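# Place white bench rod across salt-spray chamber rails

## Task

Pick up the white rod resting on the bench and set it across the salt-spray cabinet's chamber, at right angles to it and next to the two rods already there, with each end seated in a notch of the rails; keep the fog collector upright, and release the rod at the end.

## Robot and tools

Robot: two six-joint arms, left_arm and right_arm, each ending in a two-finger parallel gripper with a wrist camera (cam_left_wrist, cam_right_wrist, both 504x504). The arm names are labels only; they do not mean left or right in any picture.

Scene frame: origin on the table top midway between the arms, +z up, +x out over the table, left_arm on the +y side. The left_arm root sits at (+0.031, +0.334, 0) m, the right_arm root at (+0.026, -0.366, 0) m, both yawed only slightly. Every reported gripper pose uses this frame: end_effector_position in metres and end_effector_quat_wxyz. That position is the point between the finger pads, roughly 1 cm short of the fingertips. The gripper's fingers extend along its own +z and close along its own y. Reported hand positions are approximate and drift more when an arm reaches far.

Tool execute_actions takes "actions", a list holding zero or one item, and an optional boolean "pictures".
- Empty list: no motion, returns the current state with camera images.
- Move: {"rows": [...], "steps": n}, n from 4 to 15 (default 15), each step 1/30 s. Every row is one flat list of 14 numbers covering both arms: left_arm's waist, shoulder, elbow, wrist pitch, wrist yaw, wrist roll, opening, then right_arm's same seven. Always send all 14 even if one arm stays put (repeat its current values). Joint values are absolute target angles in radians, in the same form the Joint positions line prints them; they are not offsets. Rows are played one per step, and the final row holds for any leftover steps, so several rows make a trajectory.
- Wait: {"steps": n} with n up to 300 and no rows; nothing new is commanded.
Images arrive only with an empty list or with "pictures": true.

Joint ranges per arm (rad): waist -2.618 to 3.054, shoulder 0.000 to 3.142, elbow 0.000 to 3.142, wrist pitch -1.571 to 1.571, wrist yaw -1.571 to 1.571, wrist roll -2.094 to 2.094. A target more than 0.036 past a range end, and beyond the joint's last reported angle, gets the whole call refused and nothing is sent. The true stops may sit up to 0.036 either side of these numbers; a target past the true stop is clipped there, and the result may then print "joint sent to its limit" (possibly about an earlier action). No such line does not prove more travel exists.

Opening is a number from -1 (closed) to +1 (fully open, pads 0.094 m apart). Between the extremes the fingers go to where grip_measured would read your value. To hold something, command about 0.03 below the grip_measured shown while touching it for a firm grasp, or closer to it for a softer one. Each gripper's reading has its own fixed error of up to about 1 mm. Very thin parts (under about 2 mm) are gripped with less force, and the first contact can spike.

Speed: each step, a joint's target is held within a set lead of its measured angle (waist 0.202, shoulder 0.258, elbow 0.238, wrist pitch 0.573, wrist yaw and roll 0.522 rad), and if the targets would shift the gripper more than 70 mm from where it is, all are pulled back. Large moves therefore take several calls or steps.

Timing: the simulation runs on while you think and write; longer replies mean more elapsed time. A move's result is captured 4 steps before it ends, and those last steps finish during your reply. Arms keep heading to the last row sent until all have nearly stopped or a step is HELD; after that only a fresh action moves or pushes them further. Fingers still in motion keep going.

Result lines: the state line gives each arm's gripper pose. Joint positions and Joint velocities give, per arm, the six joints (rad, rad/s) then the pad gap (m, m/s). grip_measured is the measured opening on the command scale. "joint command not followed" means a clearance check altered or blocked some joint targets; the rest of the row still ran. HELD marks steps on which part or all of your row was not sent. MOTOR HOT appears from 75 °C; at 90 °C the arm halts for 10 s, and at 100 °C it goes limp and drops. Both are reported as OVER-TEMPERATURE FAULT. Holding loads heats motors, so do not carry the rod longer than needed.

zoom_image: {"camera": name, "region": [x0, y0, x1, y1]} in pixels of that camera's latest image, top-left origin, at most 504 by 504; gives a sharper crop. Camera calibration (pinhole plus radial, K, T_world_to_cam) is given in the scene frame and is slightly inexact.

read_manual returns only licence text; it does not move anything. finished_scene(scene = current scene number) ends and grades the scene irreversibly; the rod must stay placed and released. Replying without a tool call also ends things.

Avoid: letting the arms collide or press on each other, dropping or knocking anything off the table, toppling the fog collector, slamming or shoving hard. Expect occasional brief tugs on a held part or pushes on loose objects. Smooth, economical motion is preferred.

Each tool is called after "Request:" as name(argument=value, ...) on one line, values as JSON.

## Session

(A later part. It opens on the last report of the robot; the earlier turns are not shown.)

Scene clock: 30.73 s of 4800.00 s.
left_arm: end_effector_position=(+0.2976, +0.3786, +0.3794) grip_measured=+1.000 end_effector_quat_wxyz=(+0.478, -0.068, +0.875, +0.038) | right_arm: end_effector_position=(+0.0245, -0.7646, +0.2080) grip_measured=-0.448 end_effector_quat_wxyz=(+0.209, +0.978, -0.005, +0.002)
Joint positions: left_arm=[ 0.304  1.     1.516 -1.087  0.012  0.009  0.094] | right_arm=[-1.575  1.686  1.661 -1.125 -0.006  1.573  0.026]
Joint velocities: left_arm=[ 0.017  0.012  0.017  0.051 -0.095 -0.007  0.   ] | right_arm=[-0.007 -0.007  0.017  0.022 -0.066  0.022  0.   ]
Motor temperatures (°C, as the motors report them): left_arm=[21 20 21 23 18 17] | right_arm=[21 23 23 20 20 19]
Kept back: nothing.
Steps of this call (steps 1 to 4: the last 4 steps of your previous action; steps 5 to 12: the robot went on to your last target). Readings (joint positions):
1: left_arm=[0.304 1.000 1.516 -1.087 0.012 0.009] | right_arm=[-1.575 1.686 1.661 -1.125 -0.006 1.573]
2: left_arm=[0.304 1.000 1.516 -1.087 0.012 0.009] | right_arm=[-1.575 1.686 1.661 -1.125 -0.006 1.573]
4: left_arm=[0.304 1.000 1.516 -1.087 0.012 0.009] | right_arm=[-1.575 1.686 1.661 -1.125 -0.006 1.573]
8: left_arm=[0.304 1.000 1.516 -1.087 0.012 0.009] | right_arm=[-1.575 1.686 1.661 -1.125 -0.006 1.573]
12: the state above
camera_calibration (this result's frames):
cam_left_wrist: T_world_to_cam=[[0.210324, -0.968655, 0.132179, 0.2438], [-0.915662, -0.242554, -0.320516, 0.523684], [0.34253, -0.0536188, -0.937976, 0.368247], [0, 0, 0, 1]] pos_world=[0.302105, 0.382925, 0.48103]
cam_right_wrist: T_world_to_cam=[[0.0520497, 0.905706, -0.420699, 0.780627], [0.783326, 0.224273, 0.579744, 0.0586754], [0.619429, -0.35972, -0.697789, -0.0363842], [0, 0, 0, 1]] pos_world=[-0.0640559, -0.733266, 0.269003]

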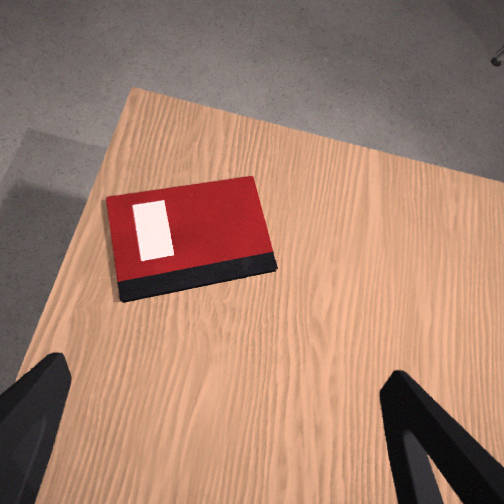

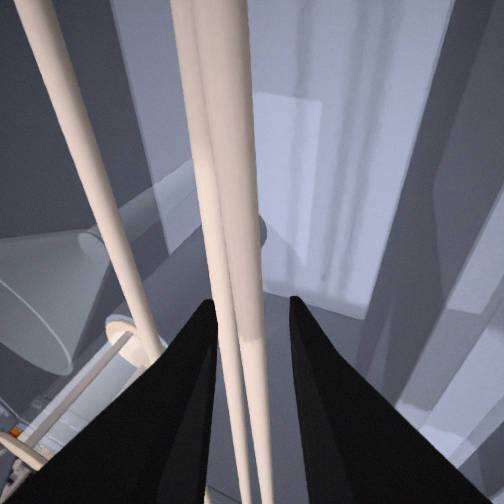

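Centred now.

Request:
execute_actions(actions=[{"rows":[[0.3,1.0,1.5,-1.1,0,0,1,-1.585,1.73,1.67,-1.15,0,1.58,-0.45]]}])

Request:
execute_actions(actions=[{"rows":[[0.3,1.0,1.5,-1.1,0,0,1,-1.585,1.73,1.67,-1.15,0,1.58,-0.9]]}])

Request:
execute_actions(actions=[{"rows":[[0.3,1.0,1.5,-1.1,0,0,1,-1.585,1.68,1.67,-1.15,0,1.58,-0.9]]}])

Request:
execute_actions(actions=[{"rows":[[0.3,1.0,1.5,-1.1,0,0,1,-1.52,1.68,1.67,-1.15,0,1.65,-0.9]]}])

Request:
execute_actions(actions=[{"rows":[[0.3,1.0,1.5,-1.1,0,0,1,-1.52,1.78,1.67,-1.19,0,1.65,-0.9]]}])

Request:
execute_actions(actions=[{"rows":[[0.3,1.0,1.5,-1.1,0,0,1,-1.52,1.77,1.67,-1.19,0,1.65,-0.6]]}])

Request:
execute_actions(actions=[{"rows":[[0.3,1.0,1.5,-1.1,0,0,1,-1.52,1.58,1.75,-1.19,0,1.65,-0.6]]}])

Request:
execute_actions(actions=[{"rows":[[0.3,1.0,1.5,-1.1,0,0,1,-1.4,1.05,1.9,-1.4,0,0,1]]}])

Request:
execute_actions(actions=[{"steps":30}], pictures=true)

Scene clock: 31.53 s of 4800.00 s.
left_arm: end_effector_position=(+0.2976, +0.3786, +0.3794) grip_measured=+1.000 end_effector_quat_wxyz=(+0.478, -0.068, +0.875, +0.038) | right_arm: end_effector_position=(+0.0245, -0.7671, +0.1936) grip_measured=-0.448 end_effector_quat_wxyz=(+0.189, +0.982, -0.005, +0.002)
Joint positions: left_arm=[ 0.304  1.     1.516 -1.087  0.012  0.009  0.094] | right_arm=[-1.575  1.723  1.661 -1.128 -0.006  1.573  0.026]
Joint velocities: left_arm=[ 0.002  0.002  0.012 -0.037 -0.051 -0.051  0.   ] | right_arm=[ 0.012 -0.027 -0.012  0.022  0.022  0.022  0.   ]
Motor temperatures (°C, as the motors report them): left_arm=[21 20 21 23 18 17] | right_arm=[21 23 23 20 20 19]
Steps of this call (steps 1 to 13: the robot went on to your last target; steps 14 to 24: the first 11 steps of this action). Readings (joint positions):
14: left_arm=[0.304 1.000 1.516 -1.087 0.012 0.009] | right_arm=[-1.575 1.688 1.661 -1.126 -0.006 1.573]
15: left_arm=[0.304 1.000 1.516 -1.087 0.012 0.009] | right_arm=[-1.575 1.692 1.661 -1.126 -0.006 1.573]
17: left_arm=[0.304 1.000 1.516 -1.087 0.012 0.009] | right_arm=[-1.575 1.704 1.661 -1.127 -0.006 1.573]
21: left_arm=[0.304 1.000 1.516 -1.087 0.012 0.009] | right_arm=[-1.575 1.722 1.661 -1.128 -0.006 1.573]
24: the state above

Scene clock: 32.03 s of 4800.00 s.
left_arm: end_effector_position=(+0.2976, +0.3786, +0.3794) grip_measured=+1.000 end_effector_quat_wxyz=(+0.478, -0.068, +0.875, +0.038) | right_arm: end_effector_position=(+0.0245, -0.7672, +0.1936) grip_measured=-0.802 end_effector_quat_wxyz=(+0.189, +0.982, -0.006, +0.002)
Joint positions: left_arm=[ 0.304  1.     1.516 -1.087  0.012  0.009  0.094] | right_arm=[-1.575  1.723  1.661 -1.128 -0.006  1.575  0.009]
Joint velocities: left_arm=[-0.002 -0.002  0.002 -0.095  0.095 -0.007  0.   ] | right_arm=[ 0.022  0.017 -0.007  0.007  0.022  0.051  0.   ]
Motor temperatures (°C, as the motors report them): left_arm=[21 20 21 23 18 17] | right_arm=[21 23 23 20 20 19]
Steps of this call (steps 1 to 4: the last 4 steps of your previous action; steps 5 to 15: the first 11 steps of this action). Readings (joint positions):
5: left_arm=[0.304 1.000 1.516 -1.087 0.012 0.009] | right_arm=[-1.575 1.723 1.661 -1.128 -0.006 1.573]
6: left_arm=[0.304 1.000 1.516 -1.087 0.012 0.009] | right_arm=[-1.575 1.723 1.661 -1.127 -0.006 1.573]
8: left_arm=[0.304 1.000 1.516 -1.087 0.012 0.009] | right_arm=[-1.575 1.723 1.661 -1.127 -0.006 1.575]
12: left_arm=[0.304 1.000 1.516 -1.087 0.012 0.009] | right_arm=[-1.575 1.723 1.661 -1.128 -0.006 1.575]
15: the state above

Scene clock: 32.53 s of 4800.00 s.
left_arm: end_effector_position=(+0.2976, +0.3786, +0.3794) grip_measured=+1.000 end_effector_quat_wxyz=(+0.478, -0.068, +0.875, +0.038) | right_arm: end_effector_position=(+0.0241, -0.7637, +0.2013) grip_measured=-0.802 end_effector_quat_wxyz=(+0.197, +0.980, -0.007, +0.001)
Joint positions: left_arm=[ 0.304  1.     1.516 -1.087  0.012  0.009  0.094] | right_arm=[-1.575  1.701  1.661 -1.135 -0.003  1.576  0.009]
Joint velocities: left_arm=[ 0.022  0.007 -0.012 -0.037  0.022  0.037  0.   ] | right_arm=[ 0.012  0.027 -0.002 -0.037 -0.022  0.007  0.   ]
Motor temperatures (°C, as the motors report them): left_arm=[21 20 21 23 18 17] | right_arm=[21 24 23 20 20 19]
Steps of this call (steps 1 to 4: the last 4 steps of your previous action; steps 5 to 15: the first 11 steps of this action). Readings (joint positions):
5: left_arm=[0.304 1.000 1.516 -1.087 0.012 0.009] | right_arm=[-1.575 1.721 1.661 -1.128 -0.006 1.575]
6: left_arm=[0.304 1.000 1.516 -1.087 0.012 0.009] | right_arm=[-1.575 1.719 1.661 -1.129 -0.006 1.576]
8: left_arm=[0.304 1.000 1.516 -1.087 0.012 0.009] | right_arm=[-1.575 1.712 1.661 -1.131 -0.005 1.576]
12: left_arm=[0.304 1.000 1.516 -1.087 0.012 0.009] | right_arm=[-1.575 1.702 1.661 -1.134 -0.004 1.576]
15: the state above

Scene clock: 33.03 s of 4800.00 s.
left_arm: end_effector_position=(+0.2976, +0.3786, +0.3794) grip_measured=+1.000 end_effector_quat_wxyz=(+0.478, -0.068, +0.875, +0.038) | right_arm: end_effector_position=(+0.0323, -0.7613, +0.2004) grip_measured=-0.802 end_effector_quat_wxyz=(+0.192, +0.981, -0.016, -0.004)
Joint positions: left_arm=[ 0.304  1.     1.516 -1.087  0.012  0.009  0.094] | right_arm=[-1.542  1.701  1.661 -1.145  0.023  1.623  0.009]
Joint velocities: left_arm=[-0.007  0.002  0.017  0.051  0.007  0.022  0.   ] | right_arm=[-0.007  0.007 -0.007 -0.081 -0.037  0.007 -0.001]
Motor temperatures (°C, as the motors report them): left_arm=[21 20 21 23 18 17] | right_arm=[21 24 23 20 20 19]
Steps of this call (steps 1 to 4: the last 4 steps of your previous action; steps 5 to 15: the first 11 steps of this action). Readings (joint positions):
5: left_arm=[0.304 1.000 1.516 -1.087 0.012 0.009] | right_arm=[-1.571 1.701 1.661 -1.136 -0.000 1.585]
6: left_arm=[0.304 1.000 1.516 -1.087 0.012 0.009] | right_arm=[-1.563 1.701 1.661 -1.136 0.002 1.596]
8: left_arm=[0.304 1.000 1.516 -1.087 0.012 0.009] | right_arm=[-1.544 1.701 1.661 -1.137 0.019 1.612]
12: left_arm=[0.304 1.000 1.516 -1.087 0.012 0.009] | right_arm=[-1.542 1.701 1.661 -1.143 0.023 1.621]
15: the state above

Scene clock: 33.53 s of 4800.00 s.
left_arm: end_effector_position=(+0.2976, +0.3786, +0.3794) grip_measured=+1.000 end_effector_quat_wxyz=(+0.478, -0.068, +0.875, +0.038) | right_arm: end_effector_position=(+0.0321, -0.7606, +0.1777) grip_measured=-0.804 end_effector_quat_wxyz=(+0.153, +0.988, -0.024, -0.005)
Joint positions: left_arm=[ 0.304  1.     1.516 -1.087  0.012  0.009  0.094] | right_arm=[-1.542  1.76   1.666 -1.169  0.024  1.638  0.009]
Joint velocities: left_arm=[ 0.002  0.002  0.002  0.022 -0.125 -0.022  0.   ] | right_arm=[-0.007 -0.012 -0.012 -0.007  0.007 -0.051 -0.001]
Motor temperatures (°C, as the motors report them): left_arm=[21 20 21 23 18 17] | right_arm=[21 24 23 20 20 19]
Steps of this call (steps 1 to 4: the last 4 steps of your previous action; steps 5 to 15: the first 11 steps of this action). Readings (joint positions):
5: left_arm=[0.304 1.000 1.516 -1.087 0.012 0.009] | right_arm=[-1.542 1.707 1.662 -1.151 0.023 1.625]
6: left_arm=[0.304 1.000 1.516 -1.087 0.012 0.009] | right_arm=[-1.542 1.715 1.663 -1.154 0.023 1.627]
8: left_arm=[0.304 1.000 1.516 -1.087 0.012 0.009] | right_arm=[-1.542 1.741 1.663 -1.162 0.023 1.633]
12: left_arm=[0.304 1.000 1.516 -1.087 0.012 0.009] | right_arm=[-1.542 1.760 1.666 -1.169 0.024 1.638]
15: the state above

Scene clock: 34.03 s of 4800.00 s.
left_arm: end_effector_position=(+0.2976, +0.3786, +0.3794) grip_measured=+1.000 end_effector_quat_wxyz=(+0.478, -0.068, +0.875, +0.038) | right_arm: end_effector_position=(+0.0407, -0.7603, +0.1773) grip_measured=-0.602 end_effector_quat_wxyz=(+0.152, +0.988, -0.018, +0.007)
Joint positions: left_arm=[ 0.304  1.     1.516 -1.087  0.012  0.009  0.094] | right_arm=[-1.53   1.761  1.666 -1.17   0.003  1.642  0.019]
Joint velocities: left_arm=[-0.007  0.017  0.007  0.037  0.022  0.051  0.   ] | right_arm=[ 0.007 -0.002 -0.002 -0.022 -0.037  0.022 -0.   ]
Motor temperatures (°C, as the motors report them): left_arm=[21 20 21 24 18 17] | right_arm=[21 24 23 20 20 19]
Steps of this call (steps 1 to 4: the last 4 steps of your previous action; steps 5 to 15: the first 11 steps of this action). Readings (joint positions):
5: left_arm=[0.304 1.000 1.516 -1.087 0.012 0.009] | right_arm=[-1.542 1.760 1.666 -1.169 0.023 1.639]
6: left_arm=[0.304 1.000 1.516 -1.087 0.012 0.009] | right_arm=[-1.541 1.760 1.666 -1.170 0.019 1.639]
8: left_arm=[0.304 1.000 1.516 -1.087 0.012 0.009] | right_arm=[-1.535 1.761 1.666 -1.170 0.012 1.641]
12: left_arm=[0.304 1.000 1.516 -1.087 0.012 0.009] | right_arm=[-1.530 1.761 1.666 -1.170 0.005 1.642]
15: the state above

Scene clock: 34.53 s of 4800.00 s.
left_arm: end_effector_position=(+0.2976, +0.3786, +0.3794) grip_measured=+1.000 end_effector_quat_wxyz=(+0.478, -0.068, +0.875, +0.038) | right_arm: end_effector_position=(+0.0408, -0.7496, +0.2815) grip_measured=-0.602 end_effector_quat_wxyz=(+0.290, +0.957, -0.017, +0.016)
Joint positions: left_arm=[ 0.304  1.     1.516 -1.087  0.012  0.009  0.094] | right_arm=[-1.53   1.556  1.747 -1.172  0.     1.643  0.019]
Joint velocities: left_arm=[-0.007 -0.007 -0.002  0.022 -0.037 -0.037  0.   ] | right_arm=[ 0.012  0.022 -0.012 -0.007 -0.051  0.007 -0.   ]
Motor temperatures (°C, as the motors report them): left_arm=[21 20 21 24 18 17] | right_arm=[21 24 23 20 20 19]
Steps of this call (steps 1 to 4: the last 4 steps of your previous action; steps 5 to 15: the first 11 steps of this action). Readings (joint positions):
5: left_arm=[0.304 1.000 1.516 -1.087 0.012 0.009] | right_arm=[-1.530 1.752 1.668 -1.170 0.002 1.642]
6: left_arm=[0.304 1.000 1.516 -1.087 0.012 0.009] | right_arm=[-1.530 1.737 1.668 -1.171 0.001 1.642]
8: left_arm=[0.304 1.000 1.516 -1.087 0.012 0.009] | right_arm=[-1.530 1.684 1.686 -1.175 0.000 1.643]
12: left_arm=[0.304 1.000 1.516 -1.087 0.012 0.009] | right_arm=[-1.530 1.578 1.737 -1.172 0.000 1.643]
15: the state above

Scene clock: 35.03 s of 4800.00 s.
left_arm: end_effector_position=(+0.2976, +0.3786, +0.3794) grip_measured=+1.000 end_effector_quat_wxyz=(+0.478, -0.068, +0.875, +0.038) | right_arm: end_effector_position=(+0.0684, -0.6551, +0.4028) grip_measured=+1.000 end_effector_quat_wxyz=(+0.429, +0.857, +0.277, -0.073)
Joint positions: left_arm=[ 0.304  1.     1.516 -1.087  0.012  0.009  0.094] | right_arm=[-1.425  1.228  1.841 -1.284 -0.002  1.089  0.094]
Joint velocities: left_arm=[ 0.022 -0.022 -0.002 -0.037 -0.022  0.022  0.   ] | right_arm=[ 0.061 -1.302  0.208 -0.212  0.051 -1.824  0.   ]
Motor temperatures (°C, as the motors report them): left_arm=[21 20 21 24 18 17] | right_arm=[21 24 24 20 20 19]
Steps of this call (steps 1 to 4: the last 4 steps of your previous action; steps 5 to 15: the first 11 steps of this action). Readings (joint positions):
5: left_arm=[0.304 1.000 1.516 -1.087 0.012 0.009] | right_arm=[-1.524 1.562 1.751 -1.181 0.002 1.608]
6: left_arm=[0.304 1.000 1.516 -1.087 0.012 0.009] | right_arm=[-1.513 1.552 1.756 -1.199 0.003 1.562]
8: left_arm=[0.304 1.000 1.516 -1.087 0.012 0.009] | right_arm=[-1.479 1.507 1.774 -1.229 0.002 1.467]
12: left_arm=[0.304 1.000 1.516 -1.087 0.012 0.009] | right_arm=[-1.435 1.363 1.817 -1.266 -0.002 1.261]
15: the state above

Scene clock: 36.03 s of 4800.00 s.
left_arm: end_effector_position=(+0.2976, +0.3786, +0.3794) grip_measured=+1.000 end_effector_quat_wxyz=(+0.478, -0.068, +0.875, +0.038) | right_arm: end_effector_position=(+0.0607, -0.5817, +0.4486) grip_measured=+1.000 end_effector_quat_wxyz=(+0.384, +0.566, +0.653, -0.324)
Joint positions: left_arm=[ 0.304  1.     1.516 -1.087  0.012  0.009  0.094] | right_arm=[-1.413  1.045  1.904 -1.378 -0.002  0.012  0.094]
Joint velocities: left_arm=[-0.027  0.012 -0.002 -0.037  0.022  0.022  0.   ] | right_arm=[-0.007  0.012 -0.007 -0.007  0.007  0.037  0.   ]
Motor temperatures (°C, as the motors report them): left_arm=[21 20 21 24 18 17] | right_arm=[21 24 23 20 20 19]
Kept back: nothing.
Steps of this call (steps 1 to 4: the last 4 steps of your previous action; steps 5 to 30: the robot went on to your last target). Readings (joint positions):
1: left_arm=[0.304 1.000 1.516 -1.087 0.012 0.009] | right_arm=[-1.422 1.182 1.850 -1.294 -0.002 1.013]
2: left_arm=[0.304 1.000 1.516 -1.087 0.012 0.009] | right_arm=[-1.419 1.137 1.861 -1.305 -0.002 0.920]
4: left_arm=[0.304 1.000 1.516 -1.087 0.012 0.009] | right_arm=[-1.414 1.062 1.885 -1.327 -0.002 0.724]
8: left_arm=[0.304 1.000 1.516 -1.087 0.012 0.009] | right_arm=[-1.413 1.008 1.904 -1.351 -0.002 0.347]
30: the state above
camera_calibration (this result's frames):
cam_left_wrist: T_world_to_cam=[[0.210324, -0.968655, 0.132179, 0.2438], [-0.915662, -0.242554, -0.320516, 0.523684], [0.34253, -0.0536188, -0.937976, 0.368247], [0, 0, 0, 1]] pos_world=[0.302105, 0.382925, 0.48103]
cam_right_wrist: T_world_to_cam=[[-0.988636, -0.140051, -0.0546334, 0.00490927], [-0.109667, 0.920476, -0.375095, 0.737308], [0.102821, -0.364841, -0.925375, 0.305365], [0, 0, 0, 1]] pos_world=[0.0543137, -0.566577, 0.559406]

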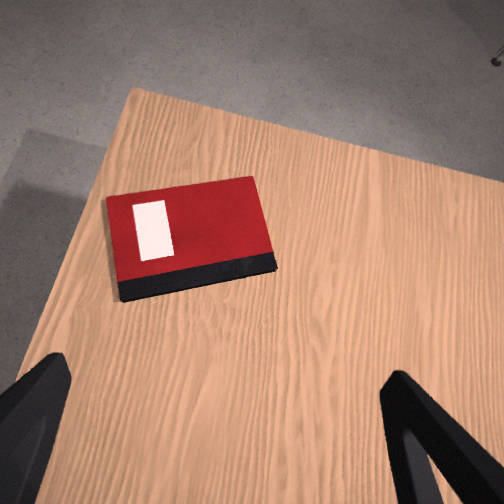

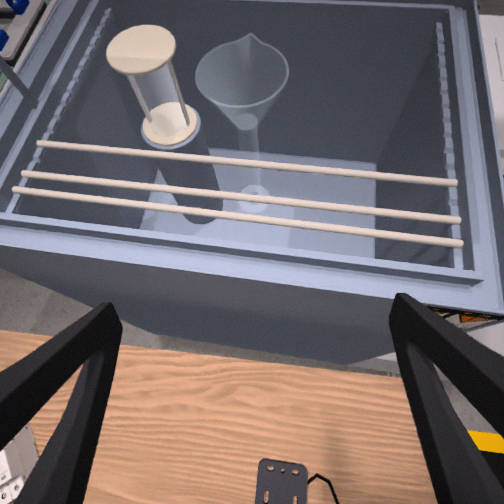

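Request:
zoom_image(camera="cam_right_wrist", region=[0,130,100,230])

Request:
zoom_image(camera="cam_right_wrist", region=[404,170,504,270])

Region (0, 130, 100, 230) of cam_right_wrist's 504x504 image, scaled by 5.040, with more detail than that image has.

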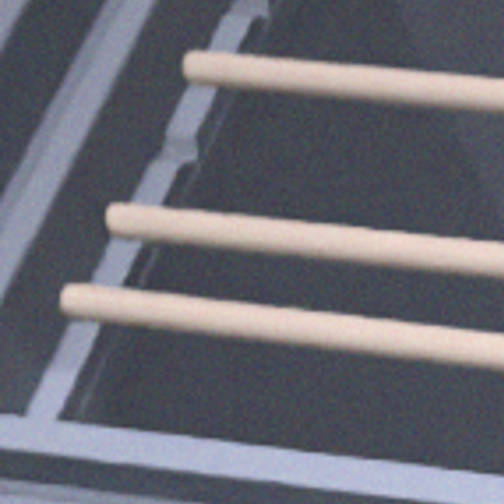

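Region (404, 170, 504, 270) of cam_right_wrist's 504x504 image, scaled by 5.040, with more detail than that image has.

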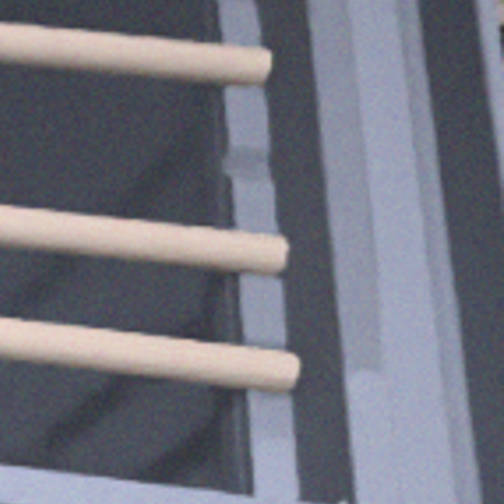

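Request:
execute_actions(actions=[{"rows":[[0.3,1.0,1.5,-1.1,0,0,1,-1.54,1.58,1.75,-1.17,0,1.63,-0.55]]}])

Request:
execute_actions(actions=[{"steps":20}])

Request:
execute_actions(actions=[{"rows":[[0.3,1.0,1.5,-1.1,0,0,1,-1.54,1.74,1.655,-1.17,0,1.63,-0.55]]}])

Request:
execute_actions(actions=[{"rows":[[0.3,1.0,1.5,-1.1,0,0,1,-1.54,1.74,1.655,-1.11,0,1.63,-0.55]]}])

Request:
execute_actions(actions=[{"rows":[[0.3,1.0,1.5,-1.1,0,0,1,-1.54,1.74,1.655,-1.14,0,1.63,-0.55]]}])

Request:
execute_actions(actions=[{"rows":[[0.3,1.0,1.5,-1.1,0,0,1,-1.54,1.58,1.75,-1.17,0,1.63,-0.55]]}])

Request:
execute_actions(actions=[{"rows":[[0.3,1.0,1.5,-1.1,0,0,1,-1.4,1.05,1.9,-1.4,0,0,1]]}])

Request:
execute_actions(actions=[{"steps":30}], pictures=true)

Scene clock: 36.93 s of 4800.00 s.
left_arm: end_effector_position=(+0.2976, +0.3786, +0.3794) grip_measured=+1.000 end_effector_quat_wxyz=(+0.478, -0.068, +0.875, +0.038) | right_arm: end_effector_position=(+0.0470, -0.7189, +0.3466) grip_measured=-0.548 end_effector_quat_wxyz=(+0.328, +0.806, +0.465, -0.163)
Joint positions: left_arm=[ 0.304  1.     1.516 -1.087  0.012  0.009  0.094] | right_arm=[-1.512  1.419  1.811 -1.212 -0.005  0.579  0.021]
Joint velocities: left_arm=[-0.002 -0.007 -0.002 -0.051 -0.022 -0.007  0.   ] | right_arm=[-0.071  1.394 -0.193  0.476 -0.037  1.956 -0.   ]
Motor temperatures (°C, as the motors report them): left_arm=[21 20 21 24 18 17] | right_arm=[21 24 23 21 20 19]
Steps of this call (steps 1 to 15: the robot went on to your last target; step 16: nothing new was sent; steps 17 to 27: the first 11 steps of this action). Readings (joint positions):
17: left_arm=[0.304 1.000 1.516 -1.087 0.012 0.009] | right_arm=[-1.422 1.052 1.899 -1.368 -0.006 0.045]
18: left_arm=[0.304 1.000 1.516 -1.087 0.012 0.009] | right_arm=[-1.442 1.063 1.891 -1.349 -0.006 0.094]
20: left_arm=[0.304 1.000 1.516 -1.087 0.012 0.009] | right_arm=[-1.471 1.113 1.871 -1.310 -0.005 0.193]
24: left_arm=[0.304 1.000 1.516 -1.087 0.012 0.009] | right_arm=[-1.501 1.273 1.831 -1.248 -0.005 0.403]
27: the state above

Scene clock: 37.60 s of 4800.00 s.
left_arm: end_effector_position=(+0.2976, +0.3786, +0.3794) grip_measured=+1.000 end_effector_quat_wxyz=(+0.478, -0.068, +0.875, +0.038) | right_arm: end_effector_position=(+0.0421, -0.7551, +0.2659) grip_measured=-0.548 end_effector_quat_wxyz=(+0.271, +0.962, +0.003, +0.012)
Joint positions: left_arm=[ 0.304  1.     1.516 -1.087  0.012  0.009  0.094] | right_arm=[-1.529  1.592  1.739 -1.168 -0.005  1.603  0.021]
Joint velocities: left_arm=[-0.012 -0.002  0.002 -0.037 -0.037 -0.066  0.   ] | right_arm=[-0.002  0.007  0.007  0.007 -0.022  0.081 -0.   ]
Motor temperatures (°C, as the motors report them): left_arm=[21 20 21 24 18 17] | right_arm=[21 24 23 21 20 19]
Kept back: nothing.
Steps of this call (steps 1 to 4: the last 4 steps of your previous action; steps 5 to 20: the robot went on to your last target). Readings (joint positions):
1: left_arm=[0.304 1.000 1.516 -1.087 0.012 0.009] | right_arm=[-1.516 1.469 1.801 -1.199 -0.005 0.662]
2: left_arm=[0.304 1.000 1.516 -1.087 0.012 0.009] | right_arm=[-1.519 1.515 1.790 -1.186 -0.005 0.758]
4: left_arm=[0.304 1.000 1.516 -1.087 0.012 0.009] | right_arm=[-1.526 1.589 1.764 -1.171 -0.005 0.955]
8: left_arm=[0.304 1.000 1.516 -1.087 0.012 0.009] | right_arm=[-1.529 1.631 1.739 -1.171 -0.005 1.321]
20: the state above

Scene clock: 37.97 s of 4800.00 s.
left_arm: end_effector_position=(+0.2976, +0.3786, +0.3794) grip_measured=+1.000 end_effector_quat_wxyz=(+0.478, -0.068, +0.875, +0.038) | right_arm: end_effector_position=(+0.0423, -0.7618, +0.2006) grip_measured=-0.548 end_effector_quat_wxyz=(+0.185, +0.983, -0.007, +0.011)
Joint positions: left_arm=[ 0.304  1.     1.516 -1.087  0.012  0.009  0.094] | right_arm=[-1.53   1.717  1.685 -1.166 -0.006  1.621  0.021]
Joint velocities: left_arm=[-0.002 -0.012 -0.012  0.007 -0.022  0.007  0.   ] | right_arm=[-0.002  0.012 -0.002 -0.066 -0.066  0.066 -0.   ]
Motor temperatures (°C, as the motors report them): left_arm=[21 20 21 24 18 17] | right_arm=[21 24 23 21 20 19]
Steps of this call (steps 1 to 11: the first 11 steps of this action). Readings (joint positions):
1: left_arm=[0.304 1.000 1.516 -1.087 0.012 0.009] | right_arm=[-1.529 1.600 1.735 -1.167 -0.005 1.607]
2: left_arm=[0.304 1.000 1.516 -1.087 0.012 0.009] | right_arm=[-1.529 1.613 1.729 -1.162 -0.005 1.610]
4: left_arm=[0.304 1.000 1.516 -1.087 0.012 0.009] | right_arm=[-1.529 1.662 1.706 -1.157 -0.005 1.614]
8: left_arm=[0.304 1.000 1.516 -1.087 0.012 0.009] | right_arm=[-1.530 1.714 1.688 -1.166 -0.006 1.620]
11: the state above

Scene clock: 38.47 s of 4800.00 s.
left_arm: end_effector_position=(+0.2976, +0.3786, +0.3794) grip_measured=+1.000 end_effector_quat_wxyz=(+0.478, -0.068, +0.875, +0.038) | right_arm: end_effector_position=(+0.0424, -0.7721, +0.2021) grip_measured=-0.548 end_effector_quat_wxyz=(+0.204, +0.979, -0.008, +0.011)
Joint positions: left_arm=[ 0.304  1.     1.516 -1.087  0.012  0.009  0.094] | right_arm=[-1.53   1.72   1.68  -1.119 -0.004  1.623  0.021]
Joint velocities: left_arm=[ 0.022  0.012 -0.002 -0.022 -0.081 -0.066  0.   ] | right_arm=[-0.002 -0.007 -0.012  0.051  0.022 -0.037 -0.   ]
Motor temperatures (°C, as the motors report them): left_arm=[21 20 21 24 18 17] | right_arm=[21 24 23 21 20 19]
Steps of this call (steps 1 to 4: the last 4 steps of your previous action; steps 5 to 15: the first 11 steps of this action). Readings (joint positions):
5: left_arm=[0.304 1.000 1.516 -1.087 0.012 0.009] | right_arm=[-1.530 1.717 1.685 -1.163 -0.006 1.622]
6: left_arm=[0.304 1.000 1.516 -1.087 0.012 0.009] | right_arm=[-1.530 1.717 1.685 -1.158 -0.005 1.623]
8: left_arm=[0.304 1.000 1.516 -1.087 0.012 0.009] | right_arm=[-1.530 1.717 1.685 -1.142 -0.004 1.623]
12: left_arm=[0.304 1.000 1.516 -1.087 0.012 0.009] | right_arm=[-1.530 1.720 1.680 -1.123 -0.004 1.623]
15: the state above

Scene clock: 38.97 s of 4800.00 s.
left_arm: end_effector_position=(+0.2976, +0.3786, +0.3794) grip_measured=+1.000 end_effector_quat_wxyz=(+0.478, -0.068, +0.875, +0.038) | right_arm: end_effector_position=(+0.0424, -0.7725, +0.2023) grip_measured=-0.548 end_effector_quat_wxyz=(+0.205, +0.979, -0.008, +0.011)
Joint positions: left_arm=[ 0.304  1.     1.516 -1.087  0.012  0.009  0.094] | right_arm=[-1.53   1.72   1.68  -1.117 -0.004  1.623  0.021]
Joint velocities: left_arm=[ 0.017 -0.007 -0.012  0.051 -0.022  0.066  0.   ] | right_arm=[-0.007  0.007  0.002  0.007  0.022  0.022  0.   ]
Motor temperatures (°C, as the motors report them): left_arm=[21 20 21 24 18 17] | right_arm=[21 24 23 21 20 19]
Steps of this call (steps 1 to 4: the last 4 steps of your previous action; steps 5 to 15: the first 11 steps of this action). Readings (joint positions):
5: left_arm=[0.304 1.000 1.516 -1.087 0.012 0.009] | right_arm=[-1.530 1.720 1.680 -1.113 -0.004 1.623]
6: left_arm=[0.304 1.000 1.516 -1.087 0.012 0.009] | right_arm=[-1.530 1.720 1.680 -1.114 -0.004 1.623]
8: left_arm=[0.304 1.000 1.516 -1.087 0.012 0.009] | right_arm=[-1.530 1.720 1.680 -1.115 -0.004 1.623]
12: left_arm=[0.304 1.000 1.516 -1.087 0.012 0.009] | right_arm=[-1.530 1.720 1.680 -1.116 -0.004 1.623]
15: the state above

Scene clock: 39.47 s of 4800.00 s.
left_arm: end_effector_position=(+0.2976, +0.3786, +0.3794) grip_measured=+1.000 end_effector_quat_wxyz=(+0.478, -0.068, +0.875, +0.038) | right_arm: end_effector_position=(+0.0418, -0.7568, +0.2810) grip_measured=-0.548 end_effector_quat_wxyz=(+0.299, +0.954, -0.007, +0.015)
Joint positions: left_arm=[ 0.304  1.     1.516 -1.087  0.012  0.009  0.094] | right_arm=[-1.53   1.564  1.742 -1.141 -0.004  1.623  0.021]
Joint velocities: left_arm=[ 0.022 -0.022  0.017 -0.022 -0.007  0.007  0.   ] | right_arm=[ 0.002  0.032 -0.007  0.051 -0.022  0.037 -0.   ]
Motor temperatures (°C, as the motors report them): left_arm=[21 20 21 24 18 17] | right_arm=[21 24 23 21 20 19]
Steps of this call (steps 1 to 4: the last 4 steps of your previous action; steps 5 to 15: the first 11 steps of this action). Readings (joint positions):
5: left_arm=[0.304 1.000 1.516 -1.087 0.012 0.009] | right_arm=[-1.530 1.712 1.683 -1.120 -0.004 1.623]
6: left_arm=[0.304 1.000 1.516 -1.087 0.012 0.009] | right_arm=[-1.530 1.699 1.685 -1.127 -0.004 1.623]
8: left_arm=[0.304 1.000 1.516 -1.087 0.012 0.009] | right_arm=[-1.530 1.652 1.701 -1.139 -0.004 1.623]
12: left_arm=[0.304 1.000 1.516 -1.087 0.012 0.009] | right_arm=[-1.530 1.575 1.738 -1.141 -0.004 1.623]
15: the state above

Scene clock: 39.97 s of 4800.00 s.
left_arm: end_effector_position=(+0.2976, +0.3786, +0.3794) grip_measured=+1.000 end_effector_quat_wxyz=(+0.478, -0.068, +0.875, +0.038) | right_arm: end_effector_position=(+0.0689, -0.6568, +0.4039) grip_measured=+1.000 end_effector_quat_wxyz=(+0.431, +0.854, +0.282, -0.076)
Joint positions: left_arm=[ 0.304  1.     1.516 -1.087  0.012  0.009  0.094] | right_arm=[-1.425  1.229  1.841 -1.276 -0.004  1.075  0.094]
Joint velocities: left_arm=[ 0.007 -0.007 -0.007 -0.022 -0.007  0.007  0.   ] | right_arm=[ 0.066 -1.316  0.203 -0.33   0.007 -1.795  0.   ]
Motor temperatures (°C, as the motors report them): left_arm=[21 20 21 24 18 17] | right_arm=[21 24 23 21 20 19]
Steps of this call (steps 1 to 4: the last 4 steps of your previous action; steps 5 to 15: the first 11 steps of this action). Readings (joint positions):
5: left_arm=[0.304 1.000 1.516 -1.087 0.012 0.009] | right_arm=[-1.525 1.563 1.748 -1.156 -0.002 1.589]
6: left_arm=[0.304 1.000 1.516 -1.087 0.012 0.009] | right_arm=[-1.513 1.553 1.754 -1.175 -0.001 1.543]
8: left_arm=[0.304 1.000 1.516 -1.087 0.012 0.009] | right_arm=[-1.480 1.507 1.773 -1.210 -0.001 1.450]
12: left_arm=[0.304 1.000 1.516 -1.087 0.012 0.009] | right_arm=[-1.436 1.363 1.817 -1.254 -0.004 1.245]
15: the state above

Scene clock: 40.97 s of 4800.00 s.
left_arm: end_effector_position=(+0.2976, +0.3786, +0.3794) grip_measured=+1.000 end_effector_quat_wxyz=(+0.478, -0.068, +0.875, +0.038) | right_arm: end_effector_position=(+0.0610, -0.5816, +0.4486) grip_measured=+1.000 end_effector_quat_wxyz=(+0.384, +0.566, +0.654, -0.323)
Joint positions: left_arm=[ 0.304  1.     1.516 -1.087  0.012  0.009  0.094] | right_arm=[-1.413  1.045  1.904 -1.378 -0.004  0.012  0.094]
Joint velocities: left_arm=[ 0.002  0.012  0.007  0.007 -0.007 -0.037  0.   ] | right_arm=[-0.012  0.007 -0.012 -0.066 -0.066 -0.051  0.   ]
Motor temperatures (°C, as the motors report them): left_arm=[21 20 21 24 18 17] | right_arm=[21 24 23 21 20 19]
Kept back: nothing.
Steps of this call (steps 1 to 4: the last 4 steps of your previous action; steps 5 to 30: the robot went on to your last target). Readings (joint positions):
1: left_arm=[0.304 1.000 1.516 -1.087 0.012 0.009] | right_arm=[-1.423 1.184 1.850 -1.286 -0.004 1.000]
2: left_arm=[0.304 1.000 1.516 -1.087 0.012 0.009] | right_arm=[-1.419 1.139 1.861 -1.299 -0.004 0.906]
4: left_arm=[0.304 1.000 1.516 -1.087 0.012 0.009] | right_arm=[-1.414 1.063 1.885 -1.323 -0.004 0.711]
8: left_arm=[0.304 1.000 1.516 -1.087 0.012 0.009] | right_arm=[-1.413 1.008 1.904 -1.350 -0.004 0.336]
30: the state above
camera_calibration (this result's frames):
cam_left_wrist: T_world_to_cam=[[0.210324, -0.968655, 0.132179, 0.2438], [-0.915662, -0.242554, -0.320516, 0.523684], [0.34253, -0.0536188, -0.937976, 0.368247], [0, 0, 0, 1]] pos_world=[0.302105, 0.382925, 0.48103]
cam_right_wrist: T_world_to_cam=[[-0.988342, -0.14187, -0.0552459, 0.00444729], [-0.111138, 0.920307, -0.375077, 0.737279], [0.104056, -0.364565, -0.925346, 0.305423], [0, 0, 0, 1]] pos_world=[0.0545545, -0.566546, 0.559404]

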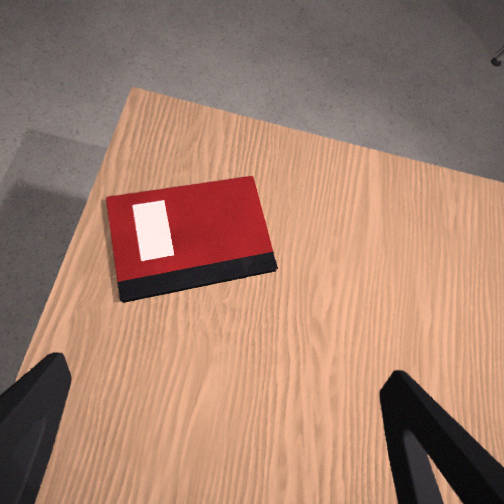

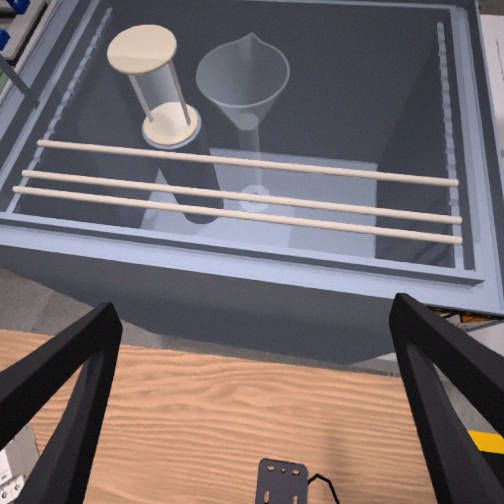

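Request:
finished_scene(scene=2)

The scene is finished: the task was done.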